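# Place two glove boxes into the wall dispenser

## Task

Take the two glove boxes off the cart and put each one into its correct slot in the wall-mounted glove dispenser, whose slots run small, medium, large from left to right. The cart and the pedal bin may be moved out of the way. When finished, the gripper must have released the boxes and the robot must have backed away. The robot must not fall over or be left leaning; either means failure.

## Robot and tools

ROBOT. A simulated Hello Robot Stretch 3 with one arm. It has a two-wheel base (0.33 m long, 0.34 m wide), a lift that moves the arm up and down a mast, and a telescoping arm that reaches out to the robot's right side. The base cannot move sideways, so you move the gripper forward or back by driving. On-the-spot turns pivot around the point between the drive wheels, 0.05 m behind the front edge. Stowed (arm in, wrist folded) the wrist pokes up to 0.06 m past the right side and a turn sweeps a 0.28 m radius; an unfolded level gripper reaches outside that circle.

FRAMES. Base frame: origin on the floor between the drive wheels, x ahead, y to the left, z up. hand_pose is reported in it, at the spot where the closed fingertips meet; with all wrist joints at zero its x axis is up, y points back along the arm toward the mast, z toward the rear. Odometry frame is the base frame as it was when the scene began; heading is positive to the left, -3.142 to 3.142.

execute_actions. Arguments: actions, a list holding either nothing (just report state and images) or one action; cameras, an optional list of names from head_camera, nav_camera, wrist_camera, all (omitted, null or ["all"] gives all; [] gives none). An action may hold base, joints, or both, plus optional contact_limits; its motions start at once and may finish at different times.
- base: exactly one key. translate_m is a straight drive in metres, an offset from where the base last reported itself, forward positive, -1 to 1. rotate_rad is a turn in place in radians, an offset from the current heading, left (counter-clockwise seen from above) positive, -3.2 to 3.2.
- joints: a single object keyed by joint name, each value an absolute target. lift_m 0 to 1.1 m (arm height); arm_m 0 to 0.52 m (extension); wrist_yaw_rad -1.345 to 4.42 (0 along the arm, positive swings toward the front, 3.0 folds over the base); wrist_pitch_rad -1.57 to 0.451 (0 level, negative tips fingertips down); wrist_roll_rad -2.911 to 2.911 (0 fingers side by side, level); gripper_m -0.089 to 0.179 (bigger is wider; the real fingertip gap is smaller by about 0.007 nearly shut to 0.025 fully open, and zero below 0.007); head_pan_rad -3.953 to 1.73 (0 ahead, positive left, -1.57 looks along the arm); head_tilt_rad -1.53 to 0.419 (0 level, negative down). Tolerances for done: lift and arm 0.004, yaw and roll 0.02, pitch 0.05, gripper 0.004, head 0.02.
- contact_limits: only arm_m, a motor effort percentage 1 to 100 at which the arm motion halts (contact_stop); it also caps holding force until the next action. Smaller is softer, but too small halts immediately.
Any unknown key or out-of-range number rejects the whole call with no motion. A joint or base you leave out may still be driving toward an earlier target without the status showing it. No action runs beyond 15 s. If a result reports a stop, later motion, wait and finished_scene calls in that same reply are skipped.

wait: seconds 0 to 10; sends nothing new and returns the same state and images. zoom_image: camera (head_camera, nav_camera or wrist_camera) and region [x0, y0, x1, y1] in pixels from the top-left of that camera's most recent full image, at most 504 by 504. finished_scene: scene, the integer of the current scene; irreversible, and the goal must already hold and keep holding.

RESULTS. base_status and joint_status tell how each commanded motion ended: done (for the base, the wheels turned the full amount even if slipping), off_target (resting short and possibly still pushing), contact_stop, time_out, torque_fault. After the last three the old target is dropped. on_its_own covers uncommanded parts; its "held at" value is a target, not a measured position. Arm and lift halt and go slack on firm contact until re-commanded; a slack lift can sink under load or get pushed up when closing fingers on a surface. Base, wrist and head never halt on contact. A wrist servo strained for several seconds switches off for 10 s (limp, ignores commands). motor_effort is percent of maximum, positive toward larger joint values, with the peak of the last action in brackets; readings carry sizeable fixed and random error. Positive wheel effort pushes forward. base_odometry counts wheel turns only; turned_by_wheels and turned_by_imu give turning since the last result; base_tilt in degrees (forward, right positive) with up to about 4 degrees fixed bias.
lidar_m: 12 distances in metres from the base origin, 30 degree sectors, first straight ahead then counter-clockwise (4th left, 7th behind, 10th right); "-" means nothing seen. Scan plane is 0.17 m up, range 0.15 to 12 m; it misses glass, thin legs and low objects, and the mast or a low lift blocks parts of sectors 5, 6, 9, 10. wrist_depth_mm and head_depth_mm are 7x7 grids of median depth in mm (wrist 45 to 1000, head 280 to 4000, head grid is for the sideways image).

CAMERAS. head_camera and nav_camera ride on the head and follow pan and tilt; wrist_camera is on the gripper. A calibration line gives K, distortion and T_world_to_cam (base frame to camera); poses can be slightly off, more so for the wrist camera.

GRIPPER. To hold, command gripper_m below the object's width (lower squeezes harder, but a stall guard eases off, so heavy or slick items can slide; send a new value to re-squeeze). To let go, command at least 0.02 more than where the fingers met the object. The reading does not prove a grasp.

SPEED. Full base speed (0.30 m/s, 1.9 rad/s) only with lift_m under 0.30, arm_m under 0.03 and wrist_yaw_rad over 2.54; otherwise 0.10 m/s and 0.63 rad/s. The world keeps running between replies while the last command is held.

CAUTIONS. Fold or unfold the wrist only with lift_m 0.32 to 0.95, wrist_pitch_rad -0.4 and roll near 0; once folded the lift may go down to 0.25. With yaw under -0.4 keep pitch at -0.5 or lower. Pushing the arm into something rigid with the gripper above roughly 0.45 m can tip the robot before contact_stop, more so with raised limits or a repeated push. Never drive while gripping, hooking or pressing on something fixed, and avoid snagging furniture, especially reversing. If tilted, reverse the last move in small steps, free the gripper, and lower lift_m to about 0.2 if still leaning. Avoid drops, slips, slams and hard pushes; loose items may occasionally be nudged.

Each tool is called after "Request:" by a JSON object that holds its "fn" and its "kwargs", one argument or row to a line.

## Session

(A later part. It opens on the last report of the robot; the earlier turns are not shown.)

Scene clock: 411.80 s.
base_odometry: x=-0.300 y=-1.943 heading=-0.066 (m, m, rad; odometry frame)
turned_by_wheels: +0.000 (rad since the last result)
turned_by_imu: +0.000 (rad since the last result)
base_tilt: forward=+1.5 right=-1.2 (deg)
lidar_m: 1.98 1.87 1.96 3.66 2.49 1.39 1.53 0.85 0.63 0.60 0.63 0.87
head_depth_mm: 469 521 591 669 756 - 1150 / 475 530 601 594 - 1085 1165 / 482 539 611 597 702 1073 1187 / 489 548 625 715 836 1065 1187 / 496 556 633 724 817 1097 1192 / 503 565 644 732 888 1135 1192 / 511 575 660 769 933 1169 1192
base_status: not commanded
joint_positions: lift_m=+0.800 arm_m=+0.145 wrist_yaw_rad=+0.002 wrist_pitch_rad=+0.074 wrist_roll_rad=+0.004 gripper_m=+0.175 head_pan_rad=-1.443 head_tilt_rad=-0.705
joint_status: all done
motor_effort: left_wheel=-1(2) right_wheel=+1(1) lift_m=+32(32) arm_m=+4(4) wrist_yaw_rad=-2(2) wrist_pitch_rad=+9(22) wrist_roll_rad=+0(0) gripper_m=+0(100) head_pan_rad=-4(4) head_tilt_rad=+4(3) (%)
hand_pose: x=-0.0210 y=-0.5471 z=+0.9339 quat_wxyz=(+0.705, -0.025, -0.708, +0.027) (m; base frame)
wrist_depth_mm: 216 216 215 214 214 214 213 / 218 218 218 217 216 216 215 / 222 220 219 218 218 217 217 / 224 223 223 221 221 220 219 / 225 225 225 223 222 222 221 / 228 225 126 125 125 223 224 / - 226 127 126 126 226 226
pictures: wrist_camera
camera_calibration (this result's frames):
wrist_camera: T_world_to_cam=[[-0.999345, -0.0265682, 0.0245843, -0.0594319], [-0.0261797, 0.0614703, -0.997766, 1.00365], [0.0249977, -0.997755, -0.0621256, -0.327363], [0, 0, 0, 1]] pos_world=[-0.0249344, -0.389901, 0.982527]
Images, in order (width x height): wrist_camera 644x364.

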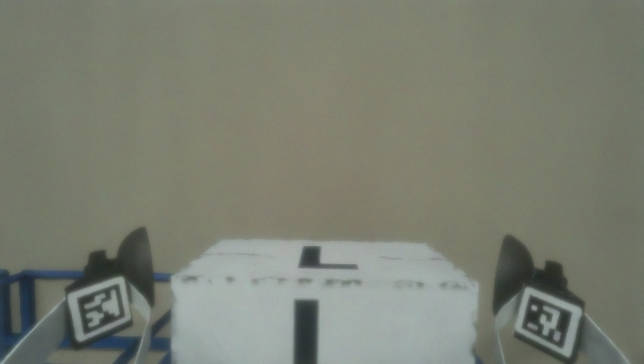

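Request:
{"fn": "execute_actions", "kwargs": {
  "actions": [
    {"joints": {"arm_m": 0.0, "wrist_pitch_rad": 0.0}}
  ],
  "cameras": []
}}

Request:
{"fn": "execute_actions", "kwargs": {
  "actions": [
    {"base": {"rotate_rad": -0.487}, "joints": {"lift_m": 0.765, "gripper_m": 0.179}}
  ],
  "cameras": []
}}

Request:
{"fn": "execute_actions", "kwargs": {
  "actions": [
    {"base": {"translate_m": -0.898}}
  ],
  "cameras": []
}}

Request:
{"fn": "execute_actions", "kwargs": {
  "actions": [
    {"base": {"rotate_rad": -1.102}, "joints": {"head_pan_rad": -1.5, "head_tilt_rad": -0.6}}
  ],
  "cameras": ["head_camera", "wrist_camera"]
}}

Scene clock: 454.97 s.
base_odometry: x=-0.300 y=-1.943 heading=-0.066 (m, m, rad; odometry frame)
turned_by_wheels: +0.000 (rad since the last result)
turned_by_imu: +0.000 (rad since the last result)
base_tilt: forward=+1.5 right=-1.2 (deg)
lidar_m: 1.98 1.87 1.96 3.68 2.49 1.40 1.53 0.85 0.63 0.60 0.63 0.87
head_depth_mm: 468 522 591 681 780 974 - / 475 530 600 592 688 935 - / 482 538 610 609 686 981 - / 488 548 624 709 829 1063 1187 / 495 557 634 721 817 1094 1189 / 503 564 646 729 891 1131 1198 / 511 576 658 770 928 1175 1196
base_status: not commanded
joint_positions: lift_m=+0.800 arm_m=+0.002 wrist_yaw_rad=-0.001 wrist_pitch_rad=-0.015 wrist_roll_rad=+0.011 gripper_m=+0.175 head_pan_rad=-1.443 head_tilt_rad=-0.705
joint_status: all done
joint sent to its limit — the command would take arm_m past its lower limit, so that joint was sent only as far as its limit.
motor_effort: left_wheel=-1(1) right_wheel=+1(1) lift_m=+32(32) arm_m=-2(7) wrist_yaw_rad=+0(1) wrist_pitch_rad=+5(8) wrist_roll_rad=-2(4) gripper_m=+1(0) head_pan_rad=-4(4) head_tilt_rad=+3(4) (%)
hand_pose: x=-0.0216 y=-0.4025 z=+0.9110 quat_wxyz=(+0.703, +0.005, -0.711, -0.006) (m; base frame)
wrist_depth_mm: 340 341 336 336 334 333 332 / 347 348 349 349 347 342 344 / 357 359 358 356 356 353 353 / 365 365 364 267 362 362 359 / 375 372 371 269 370 370 369 / 379 385 281 277 378 381 380 / 390 390 382 283 389 393 385
pictures: none
No camera images: the call's "cameras" was empty. Leave "cameras" out to get every camera's image.

Scene clock: 456.87 s.
base_odometry: x=-0.300 y=-1.943 heading=-0.553 (m, m, rad; odometry frame)
turned_by_wheels: -0.487 (rad since the last result)
turned_by_imu: -0.482 (rad since the last result)
base_tilt: forward=+1.5 right=-1.2 (deg)
lidar_m: 0.90 1.98 1.87 2.03 3.75 2.40 1.40 1.71 0.82 0.62 0.60 0.63
head_depth_mm: 577 652 753 897 1089 1320 1239 / 553 626 720 846 1026 1261 - / 533 598 685 798 959 1135 - / 514 575 653 760 881 1107 1189 / 497 554 624 708 799 1036 1172 / 480 534 598 597 654 963 1146 / 466 516 578 600 660 901 1101
base_status: done
joint_positions: lift_m=+0.765 arm_m=+0.002 wrist_yaw_rad=-0.001 wrist_pitch_rad=-0.016 wrist_roll_rad=+0.011 gripper_m=+0.179 head_pan_rad=-1.443 head_tilt_rad=-0.705
joint_status: all done
motor_effort: left_wheel=+2(5) right_wheel=-3(4) lift_m=+28(30) arm_m=-2(2) wrist_yaw_rad=+0(0) wrist_pitch_rad=+6(6) wrist_roll_rad=-2(2) gripper_m=+0(33) head_pan_rad=-4(4) head_tilt_rad=+3(3) (%)
hand_pose: x=-0.0216 y=-0.4024 z=+0.8758 quat_wxyz=(+0.703, +0.006, -0.711, -0.006) (m; base frame)
wrist_depth_mm: 298 326 365 420 492 591 738 / 305 331 373 431 502 606 777 / 299 339 386 450 521 638 824 / 235 342 395 453 535 660 853 / 239 361 401 465 556 676 908 / 241 375 414 479 576 661 - / - 380 425 497 588 734 -
pictures: none
No camera images: the call's "cameras" was empty. Leave "cameras" out to get every camera's image.

Scene clock: 467.20 s.
base_odometry: x=-1.064 y=-1.472 heading=-0.553 (m, m, rad; odometry frame)
turned_by_wheels: +0.000 (rad since the last result)
turned_by_imu: -0.003 (rad since the last result)
base_tilt: forward=+1.5 right=-1.2 (deg)
lidar_m: 1.51 2.78 2.33 3.20 3.19 1.33 0.58 0.55 1.03 1.04 1.02 1.07
head_depth_mm: 1004 1147 1320 1571 1662 1394 1233 / 964 1095 1251 1482 1660 1423 - / 926 1051 1204 1405 1589 1449 - / 895 1008 1140 1323 1531 1381 1188 / 868 962 1087 1257 1487 1397 1190 / 840 931 1056 1196 1387 1404 1200 / 813 894 1002 1138 1327 1400 1191
base_status: done
joint_positions: lift_m=+0.765 arm_m=+0.002 wrist_yaw_rad=-0.001 wrist_pitch_rad=-0.016 wrist_roll_rad=+0.011 gripper_m=+0.179 head_pan_rad=-1.443 head_tilt_rad=-0.705
joint_status: not commanded
motor_effort: left_wheel=+2(3) right_wheel=-2(5) lift_m=+28(28) arm_m=-3(3) wrist_yaw_rad=+1(1) wrist_pitch_rad=+6(6) wrist_roll_rad=-2(2) gripper_m=+1(2) head_pan_rad=-4(4) head_tilt_rad=+3(3) (%)
hand_pose: x=-0.0216 y=-0.4024 z=+0.8758 quat_wxyz=(+0.703, +0.006, -0.711, -0.006) (m; base frame)
wrist_depth_mm: 598 658 738 855 968 817 654 / 609 673 775 886 - 808 649 / 619 685 782 888 - 822 656 / 633 695 799 920 - 829 672 / 646 736 810 950 - 846 675 / 641 762 844 967 - 935 656 / 669 764 872 - - 907 657
pictures: none
No camera images: the call's "cameras" was empty. Leave "cameras" out to get every camera's image.

Scene clock: 469.90 s.
base_odometry: x=-1.064 y=-1.472 heading=-1.654 (m, m, rad; odometry frame)
turned_by_wheels: -1.102 (rad since the last result)
turned_by_imu: -1.090 (rad since the last result)
base_tilt: forward=+1.5 right=-1.2 (deg)
lidar_m: 1.02 1.05 1.42 2.77 2.68 3.02 3.27 1.41 0.59 0.55 1.01 1.06
head_depth_mm: 786 868 966 1038 892 968 1115 / 799 877 970 1036 896 1001 1115 / 799 882 982 847 901 1004 - / 808 888 991 1079 1236 1362 1189 / 816 897 997 1128 1304 1446 1249 / 813 903 1006 1141 1314 1454 1254 / 824 912 1016 1152 1324 1463 1252
base_status: done
joint_positions: lift_m=+0.765 arm_m=+0.002 wrist_yaw_rad=-0.001 wrist_pitch_rad=-0.016 wrist_roll_rad=+0.011 gripper_m=+0.179 head_pan_rad=-1.493 head_tilt_rad=-0.606
joint_status: all done
motor_effort: left_wheel=+2(5) right_wheel=-2(6) lift_m=+28(28) arm_m=-2(2) wrist_yaw_rad=+0(1) wrist_pitch_rad=+6(6) wrist_roll_rad=-2(2) gripper_m=+0(1) head_pan_rad=-5(14) head_tilt_rad=+3(17) (%)
hand_pose: x=-0.0216 y=-0.4024 z=+0.8758 quat_wxyz=(+0.703, +0.006, -0.711, -0.006) (m; base frame)
wrist_depth_mm: 683 695 683 687 688 695 701 / 685 693 703 706 702 694 713 / 717 700 708 706 712 728 725 / 732 737 743 512 737 755 752 / 751 757 748 528 683 770 774 / 773 777 771 540 591 577 781 / 801 793 788 349 350 358 365
pictures: head_camera (sideways: a quarter turn clockwise sets it upright), wrist_camera
camera_calibration (this result's frames):
head_camera: T_world_to_cam=[[-0.0306682, 0.540833, -0.840571, 1.11634], [0.997215, 0.0737599, 0.0110746, -0.0190401], [0.0679899, -0.837889, -0.541589, 0.658509], [0, 0, 0, 1]] pos_world=[0.0084512, -0.0505904, 1.29521]
wrist_camera: T_world_to_cam=[[-0.999535, -0.0263396, 0.0153867, -0.0465913], [-0.0192001, 0.15127, -0.988306, 0.964799], [0.023704, -0.988142, -0.151705, -0.104354], [0, 0, 0, 1]] pos_world=[-0.0255718, -0.250289, 0.938403]
Images, in order (width x height): head_camera 896x504, wrist_camera 644x364.

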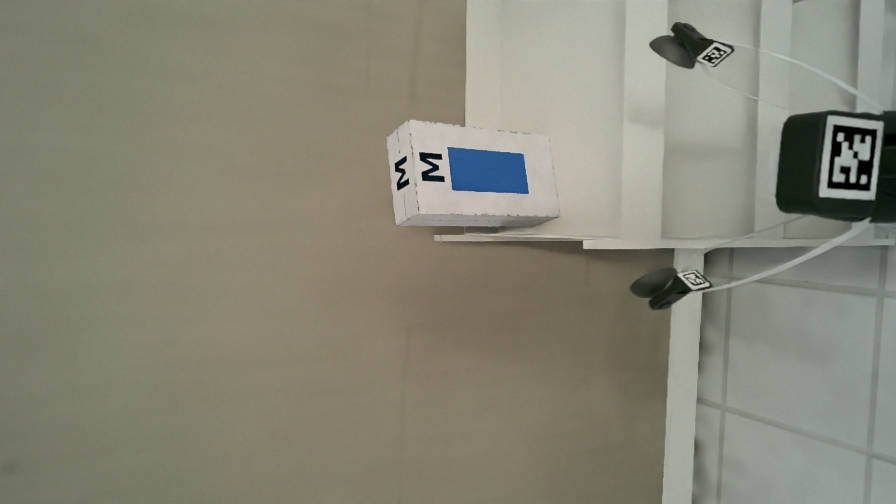

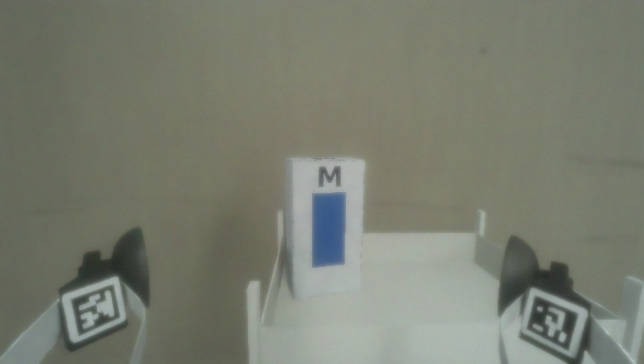

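Request:
{"fn": "execute_actions", "kwargs": {
  "actions": [
    {"base": {"translate_m": -0.083}, "joints": {"arm_m": 0.32, "wrist_yaw_rad": 0.25, "wrist_roll_rad": 0.0}}
  ],
  "cameras": ["wrist_camera"]
}}

Scene clock: 509.80 s.
base_odometry: x=-1.057 y=-1.389 heading=-1.654 (m, m, rad; odometry frame)
turned_by_wheels: +0.000 (rad since the last result)
turned_by_imu: +0.000 (rad since the last result)
base_tilt: forward=+1.5 right=-1.2 (deg)
lidar_m: 1.10 1.13 1.54 2.78 2.50 3.03 3.19 1.41 0.59 0.56 1.01 1.15
head_depth_mm: 790 866 965 1042 955 - 1103 / 800 876 973 1058 - 998 1120 / 806 879 981 1049 - 1005 1120 / 810 885 989 851 896 997 1112 / 808 894 997 1122 1265 1421 1223 / 817 904 1007 1142 1321 1459 1240 / 823 905 1024 1160 1331 1465 1255
base_status: done
joint_positions: lift_m=+0.765 arm_m=+0.320 wrist_yaw_rad=+0.250 wrist_pitch_rad=-0.016 wrist_roll_rad=+0.007 gripper_m=+0.179 head_pan_rad=-1.493 head_tilt_rad=-0.606
joint_status: all done
motor_effort: left_wheel=+2(2) right_wheel=-2(5) lift_m=+29(28) arm_m=+4(5) wrist_yaw_rad=+1(2) wrist_pitch_rad=+6(6) wrist_roll_rad=-2(2) gripper_m=+1(1) head_pan_rad=-4(4) head_tilt_rad=+3(4) (%)
hand_pose: x=+0.0417 y=-0.7126 z=+0.8758 quat_wxyz=(+0.700, +0.094, -0.703, +0.082) (m; base frame)
wrist_depth_mm: 506 467 437 406 381 359 342 / 521 485 449 414 386 365 344 / 541 493 461 427 398 377 349 / 556 506 472 266 401 382 361 / 580 512 482 205 209 391 368 / 601 531 496 211 213 413 370 / 630 548 515 216 221 335 375
pictures: wrist_camera
camera_calibration (this result's frames):
wrist_camera: T_world_to_cam=[[-0.961792, -0.273072, 0.0196876, -0.172608], [-0.0601903, 0.14075, -0.988214, 1.00707], [0.267082, -0.951641, -0.151809, -0.396434], [0, 0, 0, 1]] pos_world=[0.000483717, -0.566144, 0.93842]
Images, in order (width x height): wrist_camera 644x364.

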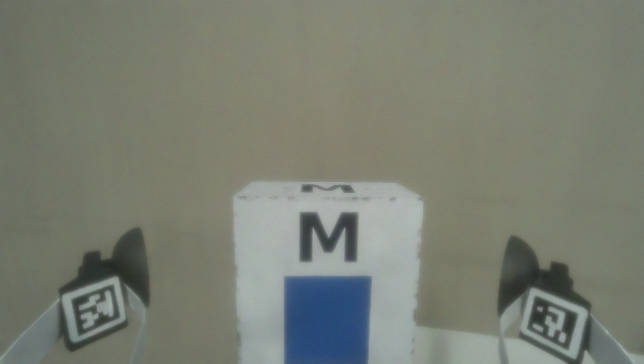

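Request:
{"fn": "execute_actions", "kwargs": {
  "actions": [
    {"base": {"translate_m": 0.004}, "joints": {"arm_m": 0.405, "wrist_yaw_rad": 0.31}}
  ],
  "cameras": ["wrist_camera"]
}}

Scene clock: 525.83 s.
base_odometry: x=-1.057 y=-1.393 heading=-1.654 (m, m, rad; odometry frame)
turned_by_wheels: +0.000 (rad since the last result)
turned_by_imu: +0.000 (rad since the last result)
base_tilt: forward=+1.5 right=-1.2 (deg)
lidar_m: 1.10 1.13 1.54 2.77 2.52 3.03 3.21 1.41 0.59 0.56 1.01 1.14
head_depth_mm: 789 869 968 1038 924 - 1120 / 794 875 976 1057 867 999 1115 / 800 881 983 - 868 998 1116 / 806 889 986 856 900 1003 1118 / 810 893 1006 1130 1255 1447 1218 / 819 899 1012 1139 1319 1455 1248 / 826 907 1017 1151 1335 1461 1251
base_status: done
joint_positions: lift_m=+0.765 arm_m=+0.405 wrist_yaw_rad=+0.309 wrist_pitch_rad=-0.016 wrist_roll_rad=+0.007 gripper_m=+0.179 head_pan_rad=-1.493 head_tilt_rad=-0.606
joint_status: all done
motor_effort: left_wheel=+2(5) right_wheel=-2(3) lift_m=+28(28) arm_m=+4(5) wrist_yaw_rad=+0(1) wrist_pitch_rad=+6(6) wrist_roll_rad=-2(2) gripper_m=+1(1) head_pan_rad=-4(4) head_tilt_rad=+4(4) (%)
hand_pose: x=+0.0563 y=-0.7935 z=+0.8758 quat_wxyz=(+0.698, +0.115, -0.700, +0.103) (m; base frame)
wrist_depth_mm: 436 396 362 329 305 283 263 / 452 409 367 339 313 288 270 / 471 421 378 347 320 296 273 / 483 434 388 351 326 299 281 / 505 445 124 127 128 304 286 / 533 451 123 122 121 121 289 / 548 470 126 125 124 321 289
pictures: wrist_camera
camera_calibration (this result's frames):
wrist_camera: T_world_to_cam=[[-0.943912, -0.329608, 0.0196877, -0.226517], [-0.0684284, 0.136935, -0.988214, 1.01676], [0.323028, -0.934134, -0.151809, -0.466507], [0, 0, 0, 1]] pos_world=[0.0064582, -0.649673, 0.93842]
Images, in order (width x height): wrist_camera 644x364.

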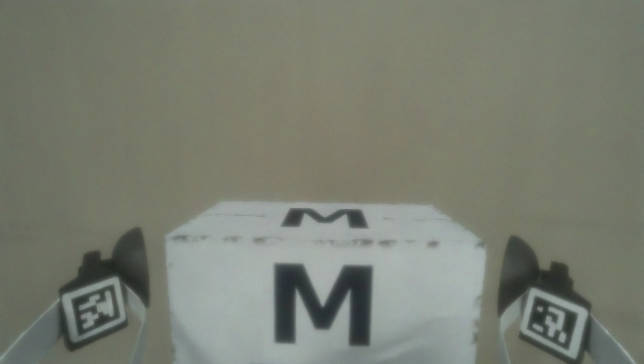

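Request:
{"fn": "execute_actions", "kwargs": {
  "actions": [
    {"joints": {"arm_m": 0.397, "gripper_m": 0.085}}
  ],
  "cameras": ["wrist_camera"]
}}

Scene clock: 533.17 s.
base_odometry: x=-1.057 y=-1.393 heading=-1.654 (m, m, rad; odometry frame)
turned_by_wheels: +0.000 (rad since the last result)
turned_by_imu: +0.000 (rad since the last result)
base_tilt: forward=+1.5 right=-1.2 (deg)
lidar_m: 1.10 1.13 1.53 2.77 2.52 3.00 3.19 1.41 0.59 0.56 1.01 1.14
head_depth_mm: 790 870 962 1038 929 - 1114 / 796 873 972 1059 839 999 1118 / 799 880 985 1049 866 999 1120 / 804 887 987 856 901 999 1121 / 813 894 999 1136 1256 1453 1211 / 817 900 1007 1147 1310 1453 1255 / 826 909 1015 1149 1319 1457 1254
base_status: not commanded
joint_positions: lift_m=+0.765 arm_m=+0.397 wrist_yaw_rad=+0.305 wrist_pitch_rad=-0.016 wrist_roll_rad=+0.006 gripper_m=+0.086 head_pan_rad=-1.493 head_tilt_rad=-0.606
joint_status: all done
motor_effort: left_wheel=+0(2) right_wheel=+0(1) lift_m=+28(29) arm_m=-2(4) wrist_yaw_rad=+3(4) wrist_pitch_rad=+6(6) wrist_roll_rad=-2(2) gripper_m=-22(100) head_pan_rad=-4(4) head_tilt_rad=+4(4) (%)
hand_pose: x=+0.0555 y=-0.7862 z=+0.8758 quat_wxyz=(+0.698, +0.114, -0.700, +0.101) (m; base frame)
wrist_depth_mm: 444 407 370 339 312 287 268 / 460 417 377 346 318 295 275 / 473 429 390 354 326 302 282 / 489 446 393 362 331 306 289 / 512 456 129 127 128 312 292 / 524 485 131 129 129 311 299 / 555 489 135 133 132 327 303
pictures: wrist_camera
camera_calibration (this result's frames):
wrist_camera: T_world_to_cam=[[-0.945065, -0.326265, 0.0200816, -0.222594], [-0.068315, 0.137059, -0.988204, 1.0158], [0.319664, -0.935289, -0.151818, -0.460166], [0, 0, 0, 1]] pos_world=[0.00612637, -0.642236, 0.938422]
Images, in order (width x height): wrist_camera 644x364.

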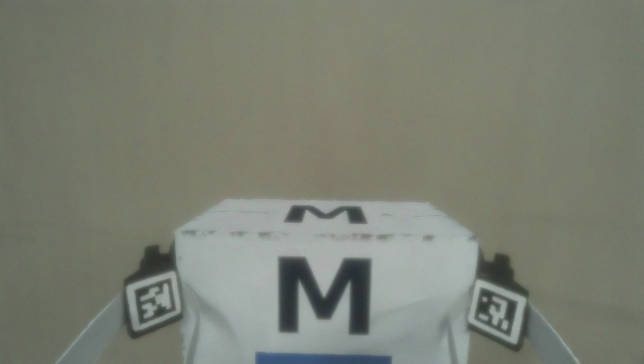

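Request:
{"fn": "execute_actions", "kwargs": {
  "actions": [
    {"joints": {"lift_m": 0.88, "wrist_pitch_rad": 0.1}}
  ],
  "cameras": []
}}

Request:
{"fn": "execute_actions", "kwargs": {
  "actions": [
    {"joints": {"lift_m": 1.04, "arm_m": 0.0, "wrist_yaw_rad": 0.0}}
  ],
  "cameras": ["wrist_camera"]
}}

Request:
{"fn": "execute_actions", "kwargs": {
  "actions": [
    {"base": {"rotate_rad": 1.065}}
  ],
  "cameras": []
}}

Request:
{"fn": "execute_actions", "kwargs": {
  "actions": [
    {"base": {"translate_m": 0.998}}
  ],
  "cameras": []
}}

Request:
{"fn": "execute_actions", "kwargs": {
  "actions": [
    {"base": {"rotate_rad": 0.523}, "joints": {"head_pan_rad": -1.45, "head_tilt_rad": -0.7}}
  ],
  "cameras": []
}}

Request:
{"fn": "execute_actions", "kwargs": {
  "actions": [
    {"base": {"translate_m": 0.075}, "joints": {"arm_m": 0.13}}
  ],
  "cameras": ["head_camera", "wrist_camera"]
}}

Scene clock: 551.00 s.
base_odometry: x=-1.057 y=-1.393 heading=-1.654 (m, m, rad; odometry frame)
turned_by_wheels: +0.000 (rad since the last result)
turned_by_imu: +0.000 (rad since the last result)
base_tilt: forward=+1.5 right=-1.2 (deg)
lidar_m: 1.10 1.13 1.54 2.78 2.52 3.01 3.20 1.41 0.59 0.56 1.01 1.14
head_depth_mm: 794 871 948 - 864 995 1101 / 794 876 946 1033 894 1001 1121 / 800 881 955 1041 896 998 1111 / 804 890 947 842 901 1003 1122 / 813 898 993 1131 1247 1445 1221 / 818 899 1005 1142 1313 1458 1258 / 825 909 1017 1156 1328 1462 1253
base_status: not commanded
joint_positions: lift_m=+0.880 arm_m=+0.397 wrist_yaw_rad=+0.310 wrist_pitch_rad=+0.018 wrist_roll_rad=+0.006 gripper_m=+0.086 head_pan_rad=-1.493 head_tilt_rad=-0.606
joint_status: wrist_pitch_rad off_target (ended at +0.018, target +0.100); the others done
motor_effort: left_wheel=+1(1) right_wheel=-2(2) lift_m=+53(53) arm_m=-3(2) wrist_yaw_rad=-1(4) wrist_pitch_rad=+29(33) wrist_roll_rad=-2(2) gripper_m=-21(21) head_pan_rad=-4(4) head_tilt_rad=+4(4) (%)
hand_pose: x=+0.0568 y=-0.7866 z=+0.9987 quat_wxyz=(+0.696, +0.103, -0.701, +0.115) (m; base frame)
wrist_depth_mm: 458 409 376 342 316 293 272 / 463 420 385 351 322 299 277 / 485 435 393 358 327 305 282 / 493 444 399 364 335 308 283 / 507 463 129 128 129 312 291 / 522 479 130 129 129 308 294 / 555 478 132 131 131 326 299
pictures: none
No camera images: the call's "cameras" was empty. Leave "cameras" out to get every camera's image.

Scene clock: 555.10 s.
base_odometry: x=-1.057 y=-1.393 heading=-1.654 (m, m, rad; odometry frame)
turned_by_wheels: +0.000 (rad since the last result)
turned_by_imu: +0.000 (rad since the last result)
base_tilt: forward=+1.5 right=-1.3 (deg)
lidar_m: 1.09 1.13 1.53 2.78 2.52 3.00 3.19 1.41 0.59 0.56 1.01 1.14
head_depth_mm: 789 867 - - - - - / 799 874 - - - - - / 800 882 - - - 997 1103 / 806 891 355 400 840 1000 1121 / 811 898 1000 1136 1252 1462 1225 / 818 909 1011 1140 1314 1457 1248 / 824 908 1016 1152 1321 1462 1260
base_status: not commanded
joint_positions: lift_m=+1.040 arm_m=+0.002 wrist_yaw_rad=+0.000 wrist_pitch_rad=+0.018 wrist_roll_rad=+0.005 gripper_m=+0.086 head_pan_rad=-1.493 head_tilt_rad=-0.606
joint_status: all done
joint sent to its limit — the command would take arm_m past its lower limit, so that joint was sent only as far as its limit.
motor_effort: left_wheel=+1(2) right_wheel=-1(4) lift_m=+54(54) arm_m=-3(3) wrist_yaw_rad=-1(4) wrist_pitch_rad=+30(29) wrist_roll_rad=-2(2) gripper_m=-21(20) head_pan_rad=-5(4) head_tilt_rad=+4(4) (%)
hand_pose: x=-0.0214 y=-0.4033 z=+1.1588 quat_wxyz=(+0.706, -0.006, -0.708, +0.006) (m; base frame)
wrist_depth_mm: 686 698 685 695 703 694 711 / 695 704 714 703 716 720 718 / 706 708 718 719 714 742 730 / 729 738 740 733 747 752 747 / 730 744 130 128 129 757 761 / 759 751 130 130 129 786 784 / 765 787 133 131 131 807 813
pictures: wrist_camera
camera_calibration (this result's frames):
wrist_camera: T_world_to_cam=[[-0.999387, -0.0266125, 0.0227377, -0.0593539], [-0.0257174, 0.117584, -0.99273, 1.23594], [0.0237455, -0.992706, -0.118196, -0.102906], [0, 0, 0, 1]] pos_world=[-0.0250889, -0.249061, 1.21614]
Images, in order (width x height): wrist_camera 644x364.

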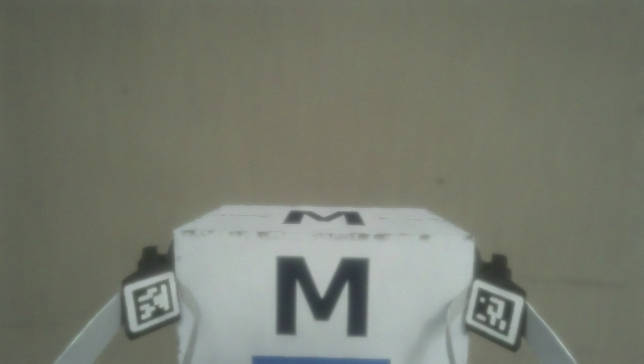

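Scene clock: 557.73 s.
base_odometry: x=-1.057 y=-1.393 heading=-0.589 (m, m, rad; odometry frame)
turned_by_wheels: +1.065 (rad since the last result)
turned_by_imu: +1.053 (rad since the last result)
base_tilt: forward=+1.5 right=-1.2 (deg)
lidar_m: 1.56 2.77 2.31 3.06 3.25 1.38 0.59 0.56 1.02 1.13 1.09 1.14
head_depth_mm: 1152 1260 - - - - - / 1096 1226 - - - - - / 1041 1159 - - - 1477 1219 / 998 1106 355 399 1508 1483 1252 / 957 1048 1158 1305 1483 1495 1244 / 918 1004 1108 1227 1391 1480 1253 / 881 958 1048 1170 1310 1427 1252
base_status: done
joint_positions: lift_m=+1.040 arm_m=+0.002 wrist_yaw_rad=+0.000 wrist_pitch_rad=+0.018 wrist_roll_rad=+0.005 gripper_m=+0.086 head_pan_rad=-1.493 head_tilt_rad=-0.606
joint_status: not commanded
motor_effort: left_wheel=-1(4) right_wheel=+2(7) lift_m=+54(54) arm_m=-3(2) wrist_yaw_rad=+0(1) wrist_pitch_rad=+30(29) wrist_roll_rad=-1(1) gripper_m=-20(20) head_pan_rad=-4(4) head_tilt_rad=+4(4) (%)
hand_pose: x=-0.0213 y=-0.4033 z=+1.1588 quat_wxyz=(+0.706, -0.006, -0.708, +0.006) (m; base frame)
wrist_depth_mm: 673 744 841 956 - 800 646 / 672 741 844 994 - 805 646 / 677 741 864 - - 831 656 / 689 774 876 - - 816 662 / 689 783 130 128 129 806 665 / 719 746 130 130 129 764 656 / 706 827 132 131 131 820 677
pictures: none
No camera images: the call's "cameras" was empty. Leave "cameras" out to get every camera's image.

Scene clock: 568.80 s.
base_odometry: x=-0.228 y=-1.948 heading=-0.589 (m, m, rad; odometry frame)
turned_by_wheels: +0.000 (rad since the last result)
turned_by_imu: +0.002 (rad since the last result)
base_tilt: forward=+1.5 right=-1.2 (deg)
lidar_m: 0.86 1.90 1.82 1.85 3.72 2.59 1.47 1.48 0.85 0.63 0.60 0.63
head_depth_mm: 612 684 - - - - - / 583 649 - - - - - / 555 616 - - - 1049 1189 / 530 586 355 398 796 986 1173 / 507 556 612 673 652 912 1077 / 487 530 584 631 603 816 990 / 468 508 559 615 653 764 910
base_status: done
joint_positions: lift_m=+1.040 arm_m=+0.002 wrist_yaw_rad=+0.000 wrist_pitch_rad=+0.018 wrist_roll_rad=+0.005 gripper_m=+0.086 head_pan_rad=-1.493 head_tilt_rad=-0.606
joint_status: not commanded
motor_effort: left_wheel=-2(2) right_wheel=+2(6) lift_m=+54(54) arm_m=-2(2) wrist_yaw_rad=+0(1) wrist_pitch_rad=+29(30) wrist_roll_rad=-2(1) gripper_m=-20(20) head_pan_rad=-4(5) head_tilt_rad=+4(3) (%)
hand_pose: x=-0.0214 y=-0.4033 z=+1.1588 quat_wxyz=(+0.706, -0.006, -0.708, +0.006) (m; base frame)
wrist_depth_mm: 302 333 378 435 519 643 850 / 304 339 383 446 529 667 888 / 311 345 395 463 553 683 905 / 313 347 399 470 564 711 957 / 321 351 129 129 129 750 - / 323 345 131 129 129 816 - / 324 364 132 131 130 753 -
pictures: none
No camera images: the call's "cameras" was empty. Leave "cameras" out to get every camera's image.

Scene clock: 570.57 s.
base_odometry: x=-0.228 y=-1.948 heading=-0.067 (m, m, rad; odometry frame)
turned_by_wheels: +0.523 (rad since the last result)
turned_by_imu: +0.517 (rad since the last result)
base_tilt: forward=+1.4 right=-1.1 (deg)
lidar_m: 1.91 1.82 1.85 3.68 2.60 1.46 1.53 0.85 0.62 0.60 0.63 0.87
head_depth_mm: 468 505 - - - - 1147 / 474 514 - - - - 1162 / 479 515 349 406 685 1023 1170 / 486 535 621 699 807 1033 1187 / 493 551 625 710 824 1061 1195 / 498 560 638 732 857 1092 1198 / 505 568 649 740 902 1123 1203
base_status: done
joint_positions: lift_m=+1.040 arm_m=+0.002 wrist_yaw_rad=+0.001 wrist_pitch_rad=+0.018 wrist_roll_rad=+0.005 gripper_m=+0.086 head_pan_rad=-1.457 head_tilt_rad=-0.691
joint_status: all done
motor_effort: left_wheel=-1(5) right_wheel=+1(6) lift_m=+54(54) arm_m=-2(3) wrist_yaw_rad=-1(0) wrist_pitch_rad=+29(30) wrist_roll_rad=-1(1) gripper_m=-20(20) head_pan_rad=+4(12) head_tilt_rad=-5(18) (%)
hand_pose: x=-0.0213 y=-0.4033 z=+1.1588 quat_wxyz=(+0.706, -0.006, -0.708, +0.006) (m; base frame)
wrist_depth_mm: 346 343 343 342 341 340 339 / 353 349 347 349 348 348 345 / 359 358 353 356 357 354 349 / 365 365 363 361 363 365 361 / 371 373 130 129 129 366 367 / 379 381 130 130 129 374 376 / 387 387 132 131 130 386 383
pictures: none
No camera images: the call's "cameras" was empty. Leave "cameras" out to get every camera's image.

Scene clock: 572.77 s.
base_odometry: x=-0.153 y=-1.953 heading=-0.067 (m, m, rad; odometry frame)
turned_by_wheels: +0.000 (rad since the last result)
turned_by_imu: +0.000 (rad since the last result)
base_tilt: forward=+1.4 right=-1.2 (deg)
lidar_m: 1.84 1.79 1.77 3.68 2.70 1.55 1.54 0.85 0.63 0.61 0.63 0.87
head_depth_mm: 464 - - 588 647 956 1140 / 470 - - 721 739 981 1163 / 480 451 493 577 812 1007 1170 / 488 540 615 702 801 1037 1183 / 492 552 626 724 839 1063 1198 / 500 559 637 727 889 1094 1200 / 506 567 647 754 907 1123 1207
base_status: done
joint_positions: lift_m=+1.040 arm_m=+0.130 wrist_yaw_rad=+0.000 wrist_pitch_rad=+0.018 wrist_roll_rad=+0.005 gripper_m=+0.086 head_pan_rad=-1.457 head_tilt_rad=-0.692
joint_status: all done
motor_effort: left_wheel=-1(3) right_wheel=+1(6) lift_m=+54(54) arm_m=+4(4) wrist_yaw_rad=+0(1) wrist_pitch_rad=+29(30) wrist_roll_rad=-2(2) gripper_m=-21(21) head_pan_rad=+4(3) head_tilt_rad=-5(5) (%)
hand_pose: x=-0.0214 y=-0.5314 z=+1.1588 quat_wxyz=(+0.706, -0.006, -0.708, +0.006) (m; base frame)
wrist_depth_mm: 223 223 222 223 221 219 219 / 228 228 227 225 226 224 224 / 233 233 231 230 229 228 229 / 238 235 235 236 235 235 234 / 243 240 129 129 129 238 239 / 248 246 131 129 129 244 244 / 253 253 132 131 131 252 249
pictures: head_camera (sideways: a quarter turn clockwise sets it upright), wrist_camera
camera_calibration (this result's frames):
head_camera: T_world_to_cam=[[-0.0580466, 0.608624, -0.791333, 1.05231], [0.994015, 0.108714, 0.0106995, -0.018531], [0.092541, -0.785976, -0.611292, 0.749041], [0, 0, 0, 1]] pos_world=[0.0101862, -0.0497194, 1.29081]
wrist_camera: T_world_to_cam=[[-0.999385, -0.0266974, 0.022735, -0.0627837], [-0.0257247, 0.117581, -0.99273, 1.251], [0.0238301, -0.992704, -0.118196, -0.230087], [0, 0, 0, 1]] pos_world=[-0.0250804, -0.377179, 1.21614]
Images, in order (width x height): head_camera 896x504, wrist_camera 644x364.

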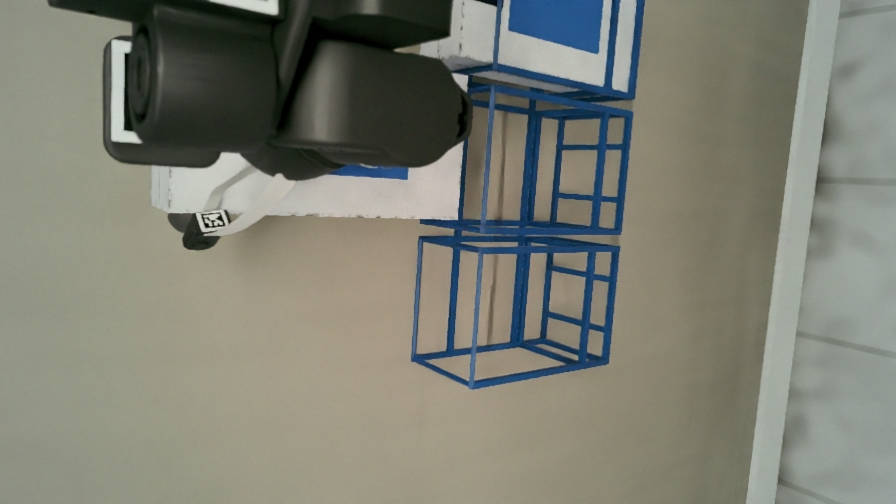

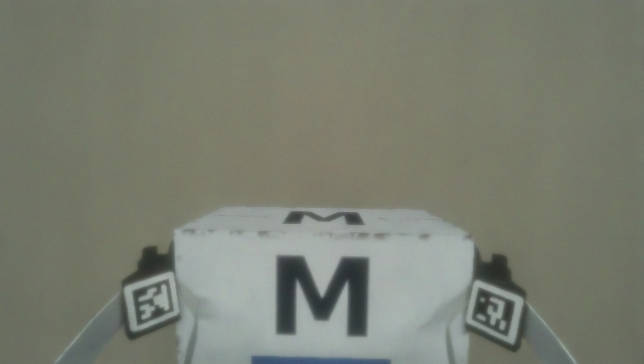

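Request:
{"fn": "execute_actions", "kwargs": {
  "actions": [
    {"base": {"translate_m": 0.007}, "joints": {"arm_m": 0.144, "lift_m": 1.015, "wrist_pitch_rad": 0.13}}
  ],
  "cameras": ["head_camera"]
}}

Request:
{"fn": "zoom_image", "kwargs": {
  "camera": "head_camera",
  "region": [380, 30, 630, 280]
}}

Scene clock: 595.77 s.
base_odometry: x=-0.146 y=-1.954 heading=-0.067 (m, m, rad; odometry frame)
turned_by_wheels: +0.000 (rad since the last result)
turned_by_imu: +0.000 (rad since the last result)
base_tilt: forward=+1.5 right=-1.3 (deg)
lidar_m: 1.83 1.79 1.76 3.67 2.70 1.56 1.55 0.85 0.63 0.60 0.63 0.87
head_depth_mm: 470 - - 592 650 955 1140 / 475 - - - 745 988 1160 / 481 491 508 596 812 1004 1162 / 486 539 620 700 774 1032 1190 / 493 551 628 724 824 1056 1196 / 499 559 640 741 885 1105 1197 / 506 570 648 755 908 1127 1202
base_status: done
joint_positions: lift_m=+1.015 arm_m=+0.144 wrist_yaw_rad=+0.000 wrist_pitch_rad=+0.045 wrist_roll_rad=+0.005 gripper_m=+0.086 head_pan_rad=-1.457 head_tilt_rad=-0.692
joint_status: wrist_pitch_rad off_target (ended at +0.045, target +0.130); the others done
motor_effort: left_wheel=-1(3) right_wheel=+1(7) lift_m=+34(48) arm_m=+3(3) wrist_yaw_rad=-1(1) wrist_pitch_rad=+31(32) wrist_roll_rad=-2(2) gripper_m=-21(21) head_pan_rad=+4(3) head_tilt_rad=-5(4) (%)
hand_pose: x=-0.0213 y=-0.5458 z=+1.1413 quat_wxyz=(+0.706, -0.015, -0.708, +0.016) (m; base frame)
wrist_depth_mm: 214 213 212 211 212 211 212 / 216 217 216 214 215 213 214 / 220 220 219 217 218 217 217 / 224 224 222 221 222 220 221 / 228 227 130 129 128 224 224 / 231 231 131 129 129 227 228 / 234 235 132 131 130 234 233
pictures: head_camera (sideways: a quarter turn clockwise sets it upright)
camera_calibration (this result's frames):
head_camera: T_world_to_cam=[[-0.0580466, 0.608624, -0.791333, 1.05231], [0.994015, 0.108714, 0.0106995, -0.018531], [0.0925411, -0.785976, -0.611292, 0.749041], [0, 0, 0, 1]] pos_world=[0.0101862, -0.0497194, 1.29081]
Images, in order (width x height): head_camera 896x504.

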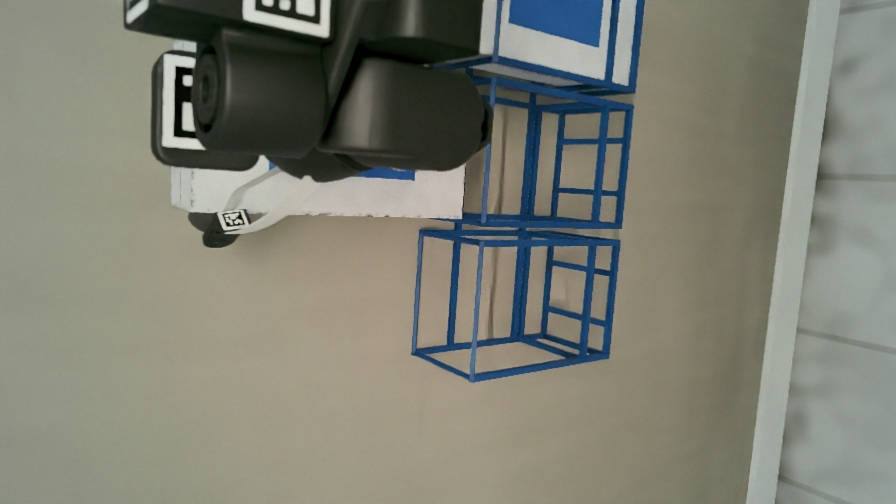

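Region (380, 30, 630, 280) of head_camera's 896x504 image, scaled by 2.016, with more detail than that image has.

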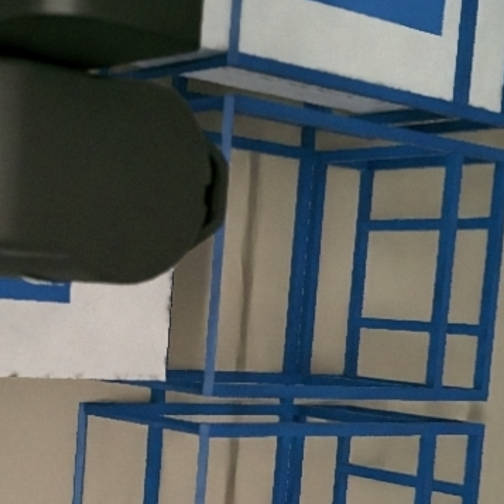

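Request:
{"fn": "execute_actions", "kwargs": {
  "actions": [
    {"joints": {"lift_m": 0.975}}
  ],
  "cameras": ["head_camera"]
}}

Scene clock: 603.43 s.
base_odometry: x=-0.146 y=-1.954 heading=-0.067 (m, m, rad; odometry frame)
turned_by_wheels: +0.000 (rad since the last result)
turned_by_imu: +0.000 (rad since the last result)
base_tilt: forward=+1.5 right=-1.2 (deg)
lidar_m: 1.83 1.79 1.76 3.68 2.71 1.56 1.55 0.85 0.63 0.60 0.63 0.87
head_depth_mm: 470 514 - - 670 953 1140 / 476 517 - - 727 987 1150 / 480 523 496 579 820 1007 1167 / 488 544 627 699 777 1039 1191 / 492 552 628 726 823 1064 1198 / 500 559 637 741 885 1099 1202 / 507 570 647 755 907 1134 1198
base_status: not commanded
joint_positions: lift_m=+0.975 arm_m=+0.144 wrist_yaw_rad=+0.000 wrist_pitch_rad=+0.049 wrist_roll_rad=+0.005 gripper_m=+0.086 head_pan_rad=-1.457 head_tilt_rad=-0.692
joint_status: all done
motor_effort: left_wheel=-1(2) right_wheel=+2(1) lift_m=+35(38) arm_m=+4(4) wrist_yaw_rad=-1(0) wrist_pitch_rad=+29(31) wrist_roll_rad=-1(1) gripper_m=-20(21) head_pan_rad=+3(4) head_tilt_rad=-5(5) (%)
hand_pose: x=-0.0213 y=-0.5459 z=+1.1022 quat_wxyz=(+0.706, -0.017, -0.708, +0.017) (m; base frame)
wrist_depth_mm: 214 212 213 212 212 211 211 / 216 218 216 216 216 214 213 / 219 220 219 218 218 218 217 / 224 224 221 222 222 222 220 / 228 225 129 129 129 224 224 / 232 230 130 129 129 227 228 / 234 235 132 132 131 232 232
pictures: head_camera (sideways: a quarter turn clockwise sets it upright)
camera_calibration (this result's frames):
head_camera: T_world_to_cam=[[-0.0580465, 0.608624, -0.791333, 1.05231], [0.994015, 0.108714, 0.0106995, -0.018531], [0.0925409, -0.785976, -0.611292, 0.749041], [0, 0, 0, 1]] pos_world=[0.0101861, -0.0497194, 1.29081]
Images, in order (width x height): head_camera 896x504.

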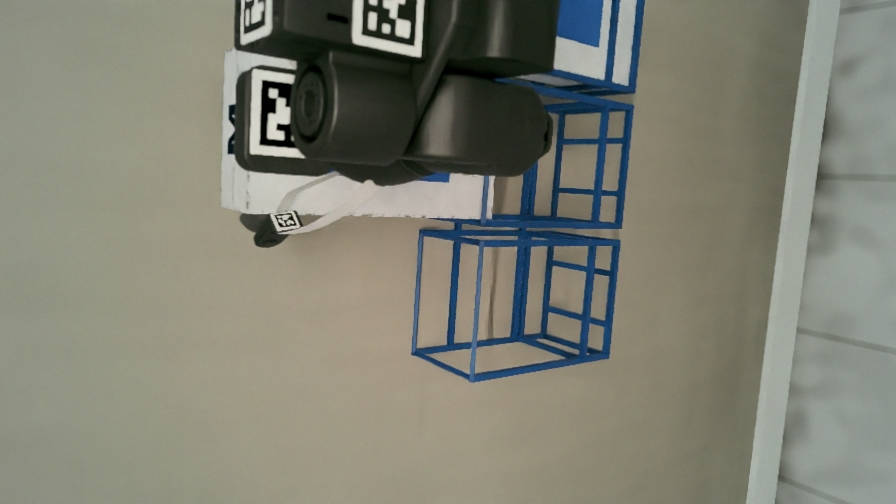

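Request:
{"fn": "execute_actions", "kwargs": {
  "actions": [
    {"joints": {"lift_m": 0.845}}
  ],
  "cameras": ["head_camera", "wrist_camera"]
}}

Scene clock: 615.10 s.
base_odometry: x=-0.146 y=-1.954 heading=-0.067 (m, m, rad; odometry frame)
turned_by_wheels: +0.000 (rad since the last result)
turned_by_imu: +0.000 (rad since the last result)
base_tilt: forward=+1.4 right=-1.2 (deg)
lidar_m: 1.83 1.79 1.76 3.66 2.71 1.56 1.54 0.85 0.63 0.61 0.63 0.87
head_depth_mm: 470 523 590 602 - 1037 1141 / 475 528 587 551 - 1040 1155 / 481 536 597 563 690 1035 1166 / 487 542 616 705 773 1033 1180 / 492 552 628 725 825 1069 1198 / 500 558 637 738 885 1091 1193 / 507 567 647 752 907 1120 1202
base_status: not commanded
joint_positions: lift_m=+0.845 arm_m=+0.144 wrist_yaw_rad=+0.000 wrist_pitch_rad=+0.049 wrist_roll_rad=+0.005 gripper_m=+0.086 head_pan_rad=-1.457 head_tilt_rad=-0.692
joint_status: all done
motor_effort: left_wheel=-2(1) right_wheel=+1(1) lift_m=+34(32) arm_m=+3(4) wrist_yaw_rad=+0(0) wrist_pitch_rad=+30(29) wrist_roll_rad=-2(1) gripper_m=-21(20) head_pan_rad=+4(4) head_tilt_rad=-5(4) (%)
hand_pose: x=-0.0213 y=-0.5459 z=+0.9722 quat_wxyz=(+0.706, -0.017, -0.708, +0.017) (m; base frame)
wrist_depth_mm: 213 213 213 212 212 211 211 / 216 215 216 216 215 215 215 / 220 219 219 220 216 218 218 / 224 223 222 222 222 221 221 / 226 226 129 128 129 223 224 / 230 230 130 129 129 228 227 / 231 236 132 131 130 156 154
pictures: head_camera (sideways: a quarter turn clockwise sets it upright), wrist_camera
camera_calibration (this result's frames):
head_camera: T_world_to_cam=[[-0.0580465, 0.608624, -0.791333, 1.05231], [0.994015, 0.108714, 0.0106995, -0.018531], [0.092541, -0.785976, -0.611292, 0.749041], [0, 0, 0, 1]] pos_world=[0.0101862, -0.0497194, 1.29081]
wrist_camera: T_world_to_cam=[[-0.999384, -0.0260506, 0.0235323, -0.0593358], [-0.02572, 0.0871041, -0.995867, 1.05395], [0.0238931, -0.995859, -0.0877205, -0.297875], [0, 0, 0, 1]] pos_world=[-0.0250744, -0.38999, 1.02486]
Images, in order (width x height): head_camera 896x504, wrist_camera 644x364.

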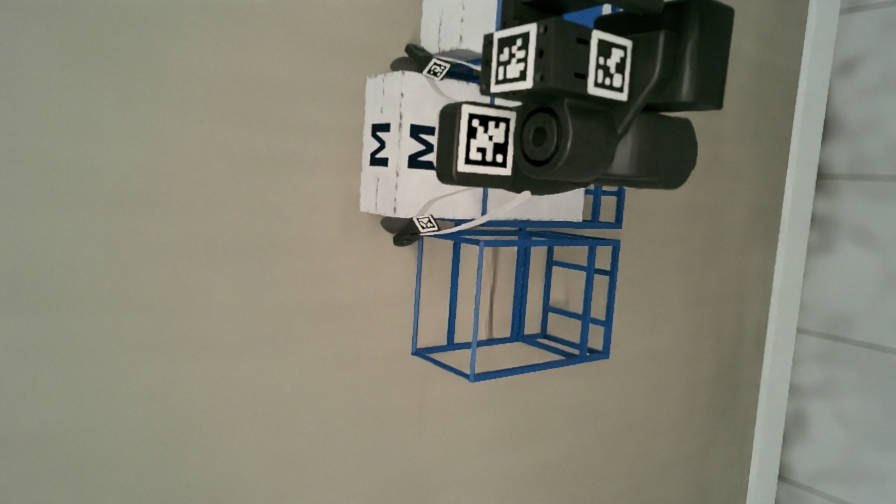

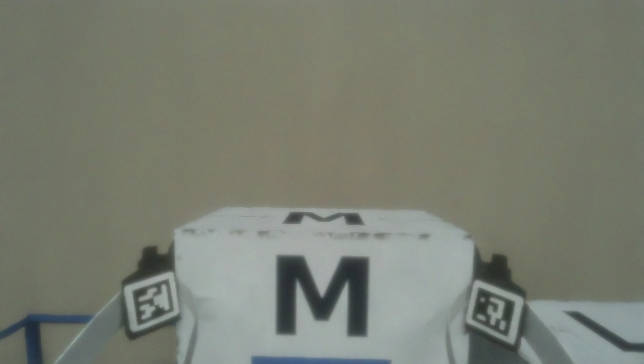

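Request:
{"fn": "execute_actions", "kwargs": {
  "actions": [
    {"joints": {"lift_m": 0.82}}
  ],
  "cameras": ["head_camera", "wrist_camera"]
}}

Scene clock: 621.27 s.
base_odometry: x=-0.146 y=-1.954 heading=-0.067 (m, m, rad; odometry frame)
turned_by_wheels: +0.000 (rad since the last result)
turned_by_imu: +0.000 (rad since the last result)
base_tilt: forward=+1.5 right=-1.2 (deg)
lidar_m: 1.83 1.79 1.76 3.68 2.71 1.56 1.55 0.85 0.63 0.60 0.63 0.87
head_depth_mm: 471 522 589 591 - - 1141 / 476 529 597 572 - 1066 1159 / 480 536 608 580 696 1037 1160 / 486 544 617 702 774 1039 1188 / 494 552 627 726 826 1065 1201 / 499 561 635 737 885 1091 1206 / 507 570 650 757 903 1121 1205
base_status: not commanded
joint_positions: lift_m=+0.820 arm_m=+0.144 wrist_yaw_rad=+0.000 wrist_pitch_rad=+0.079 wrist_roll_rad=+0.005 gripper_m=+0.086 head_pan_rad=-1.457 head_tilt_rad=-0.692
joint_status: all done
motor_effort: left_wheel=-1(1) right_wheel=+1(1) lift_m=+30(33) arm_m=+3(3) wrist_yaw_rad=+0(0) wrist_pitch_rad=+18(29) wrist_roll_rad=-1(2) gripper_m=-20(20) head_pan_rad=+4(3) head_tilt_rad=-5(5) (%)
hand_pose: x=-0.0213 y=-0.5461 z=+0.9552 quat_wxyz=(+0.705, -0.027, -0.708, +0.028) (m; base frame)
wrist_depth_mm: 219 218 218 217 217 216 216 / 220 218 218 218 218 218 218 / 223 221 222 221 220 220 221 / 224 224 224 223 224 222 222 / 226 226 130 130 129 225 223 / 229 228 131 129 129 163 179 / 231 231 131 130 130 146 127
pictures: head_camera (sideways: a quarter turn clockwise sets it upright), wrist_camera
camera_calibration (this result's frames):
head_camera: T_world_to_cam=[[-0.0580467, 0.608624, -0.791333, 1.05231], [0.994015, 0.108714, 0.0106995, -0.018531], [0.0925412, -0.785976, -0.611292, 0.749041], [0, 0, 0, 1]] pos_world=[0.0101862, -0.0497194, 1.29081]
wrist_camera: T_world_to_cam=[[-0.999384, -0.0253255, 0.0243048, -0.0592821], [-0.0257129, 0.0568432, -0.998052, 1.02255], [0.0238946, -0.998062, -0.0574594, -0.329712], [0, 0, 0, 1]] pos_world=[-0.0250746, -0.388699, 1.00305]
Images, in order (width x height): head_camera 896x504, wrist_camera 644x364.

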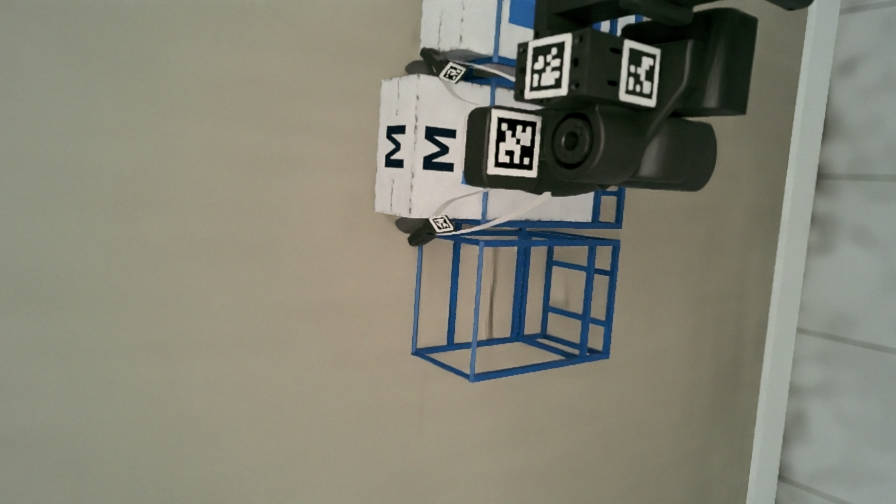

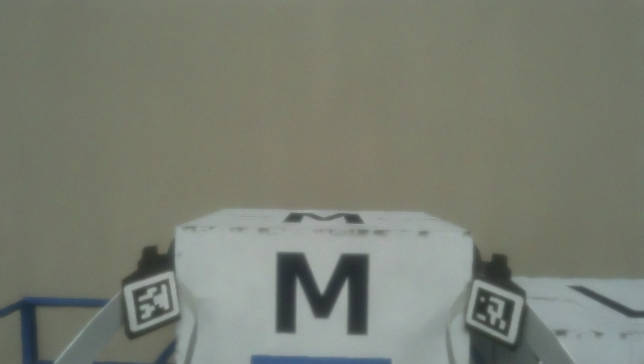

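Request:
{"fn": "execute_actions", "kwargs": {
  "actions": [
    {"joints": {"gripper_m": 0.118}}
  ],
  "cameras": ["wrist_camera"]
}}

Scene clock: 660.67 s.
base_odometry: x=-0.146 y=-1.954 heading=-0.067 (m, m, rad; odometry frame)
turned_by_wheels: +0.000 (rad since the last result)
turned_by_imu: +0.000 (rad since the last result)
base_tilt: forward=+1.5 right=-1.2 (deg)
lidar_m: 1.83 1.79 1.76 3.68 2.71 1.56 1.54 0.85 0.63 0.60 0.63 0.87
head_depth_mm: 470 522 588 593 - - 1146 / 474 530 599 573 - 1076 1157 / 480 536 608 582 698 1046 1171 / 486 545 617 703 776 1039 1187 / 492 551 628 726 829 1061 1196 / 499 560 638 742 885 1104 1202 / 506 569 649 760 906 1115 1206
base_status: not commanded
joint_positions: lift_m=+0.820 arm_m=+0.144 wrist_yaw_rad=+0.000 wrist_pitch_rad=+0.080 wrist_roll_rad=+0.005 gripper_m=+0.118 head_pan_rad=-1.457 head_tilt_rad=-0.692
joint_status: all done
motor_effort: left_wheel=-1(1) right_wheel=+1(2) lift_m=+30(30) arm_m=+3(4) wrist_yaw_rad=-1(0) wrist_pitch_rad=+18(18) wrist_roll_rad=-1(2) gripper_m=-8(80) head_pan_rad=+4(3) head_tilt_rad=-5(5) (%)
hand_pose: x=-0.0213 y=-0.5461 z=+0.9554 quat_wxyz=(+0.705, -0.028, -0.708, +0.028) (m; base frame)
wrist_depth_mm: 219 217 218 216 216 216 215 / 220 219 219 220 218 218 217 / 221 223 221 220 220 220 219 / 225 223 223 223 222 222 222 / 225 225 131 130 129 225 224 / 229 228 131 130 129 178 179 / 231 231 131 131 130 140 127
pictures: wrist_camera
camera_calibration (this result's frames):
wrist_camera: T_world_to_cam=[[-0.999384, -0.0253064, 0.0243226, -0.0592936], [-0.0257108, 0.0560599, -0.998096, 1.02236], [0.0238947, -0.998107, -0.056676, -0.330476], [0, 0, 0, 1]] pos_world=[-0.0250747, -0.388665, 1.00313]
Images, in order (width x height): wrist_camera 644x364.

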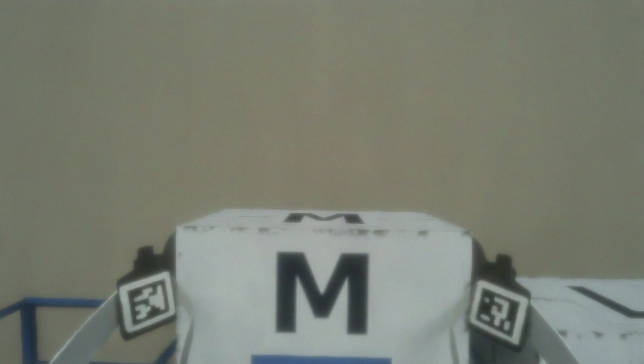

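Request:
{"fn": "execute_actions", "kwargs": {
  "actions": [
    {"joints": {"gripper_m": 0.127}}
  ],
  "cameras": ["wrist_camera"]
}}

Scene clock: 664.43 s.
base_odometry: x=-0.146 y=-1.954 heading=-0.067 (m, m, rad; odometry frame)
turned_by_wheels: +0.000 (rad since the last result)
turned_by_imu: +0.000 (rad since the last result)
base_tilt: forward=+1.5 right=-1.2 (deg)
lidar_m: 1.83 1.79 1.77 3.65 2.71 1.56 1.55 0.85 0.63 0.61 0.63 0.87
head_depth_mm: 470 523 588 594 - - 1142 / 477 530 598 572 - 1071 1159 / 482 537 605 581 697 1052 1164 / 486 545 619 702 775 1034 1191 / 495 552 626 727 830 1066 1193 / 500 561 636 742 880 1093 1196 / 506 568 648 755 903 1123 1199
base_status: not commanded
joint_positions: lift_m=+0.820 arm_m=+0.144 wrist_yaw_rad=+0.000 wrist_pitch_rad=+0.081 wrist_roll_rad=+0.005 gripper_m=+0.127 head_pan_rad=-1.457 head_tilt_rad=-0.692
joint_status: all done
motor_effort: left_wheel=-1(1) right_wheel=+1(2) lift_m=+30(30) arm_m=+3(4) wrist_yaw_rad=+0(0) wrist_pitch_rad=+18(18) wrist_roll_rad=-2(2) gripper_m=-4(46) head_pan_rad=+4(3) head_tilt_rad=-4(5) (%)
hand_pose: x=-0.0213 y=-0.5461 z=+0.9556 quat_wxyz=(+0.705, -0.028, -0.708, +0.028) (m; base frame)
wrist_depth_mm: 217 218 217 216 217 216 215 / 221 219 219 218 219 218 218 / 222 222 222 222 221 220 220 / 224 223 224 224 223 222 222 / 227 225 132 130 129 224 225 / 227 227 131 130 130 179 180 / 230 230 132 131 131 140 127
pictures: wrist_camera
camera_calibration (this result's frames):
wrist_camera: T_world_to_cam=[[-0.999384, -0.0252857, 0.0243436, -0.0593079], [-0.0257102, 0.0552065, -0.998144, 1.02216], [0.0238948, -0.998155, -0.0558226, -0.331309], [0, 0, 0, 1]] pos_world=[-0.0250747, -0.388627, 1.00321]
Images, in order (width x height): wrist_camera 644x364.

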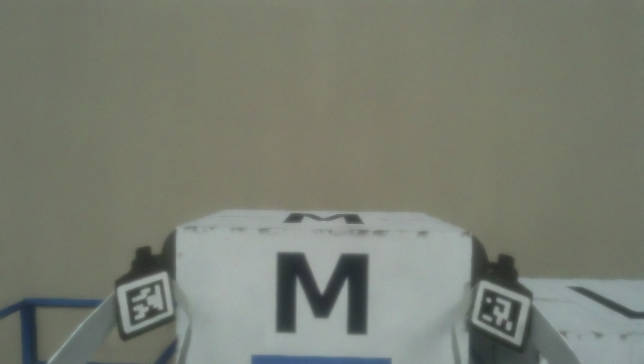

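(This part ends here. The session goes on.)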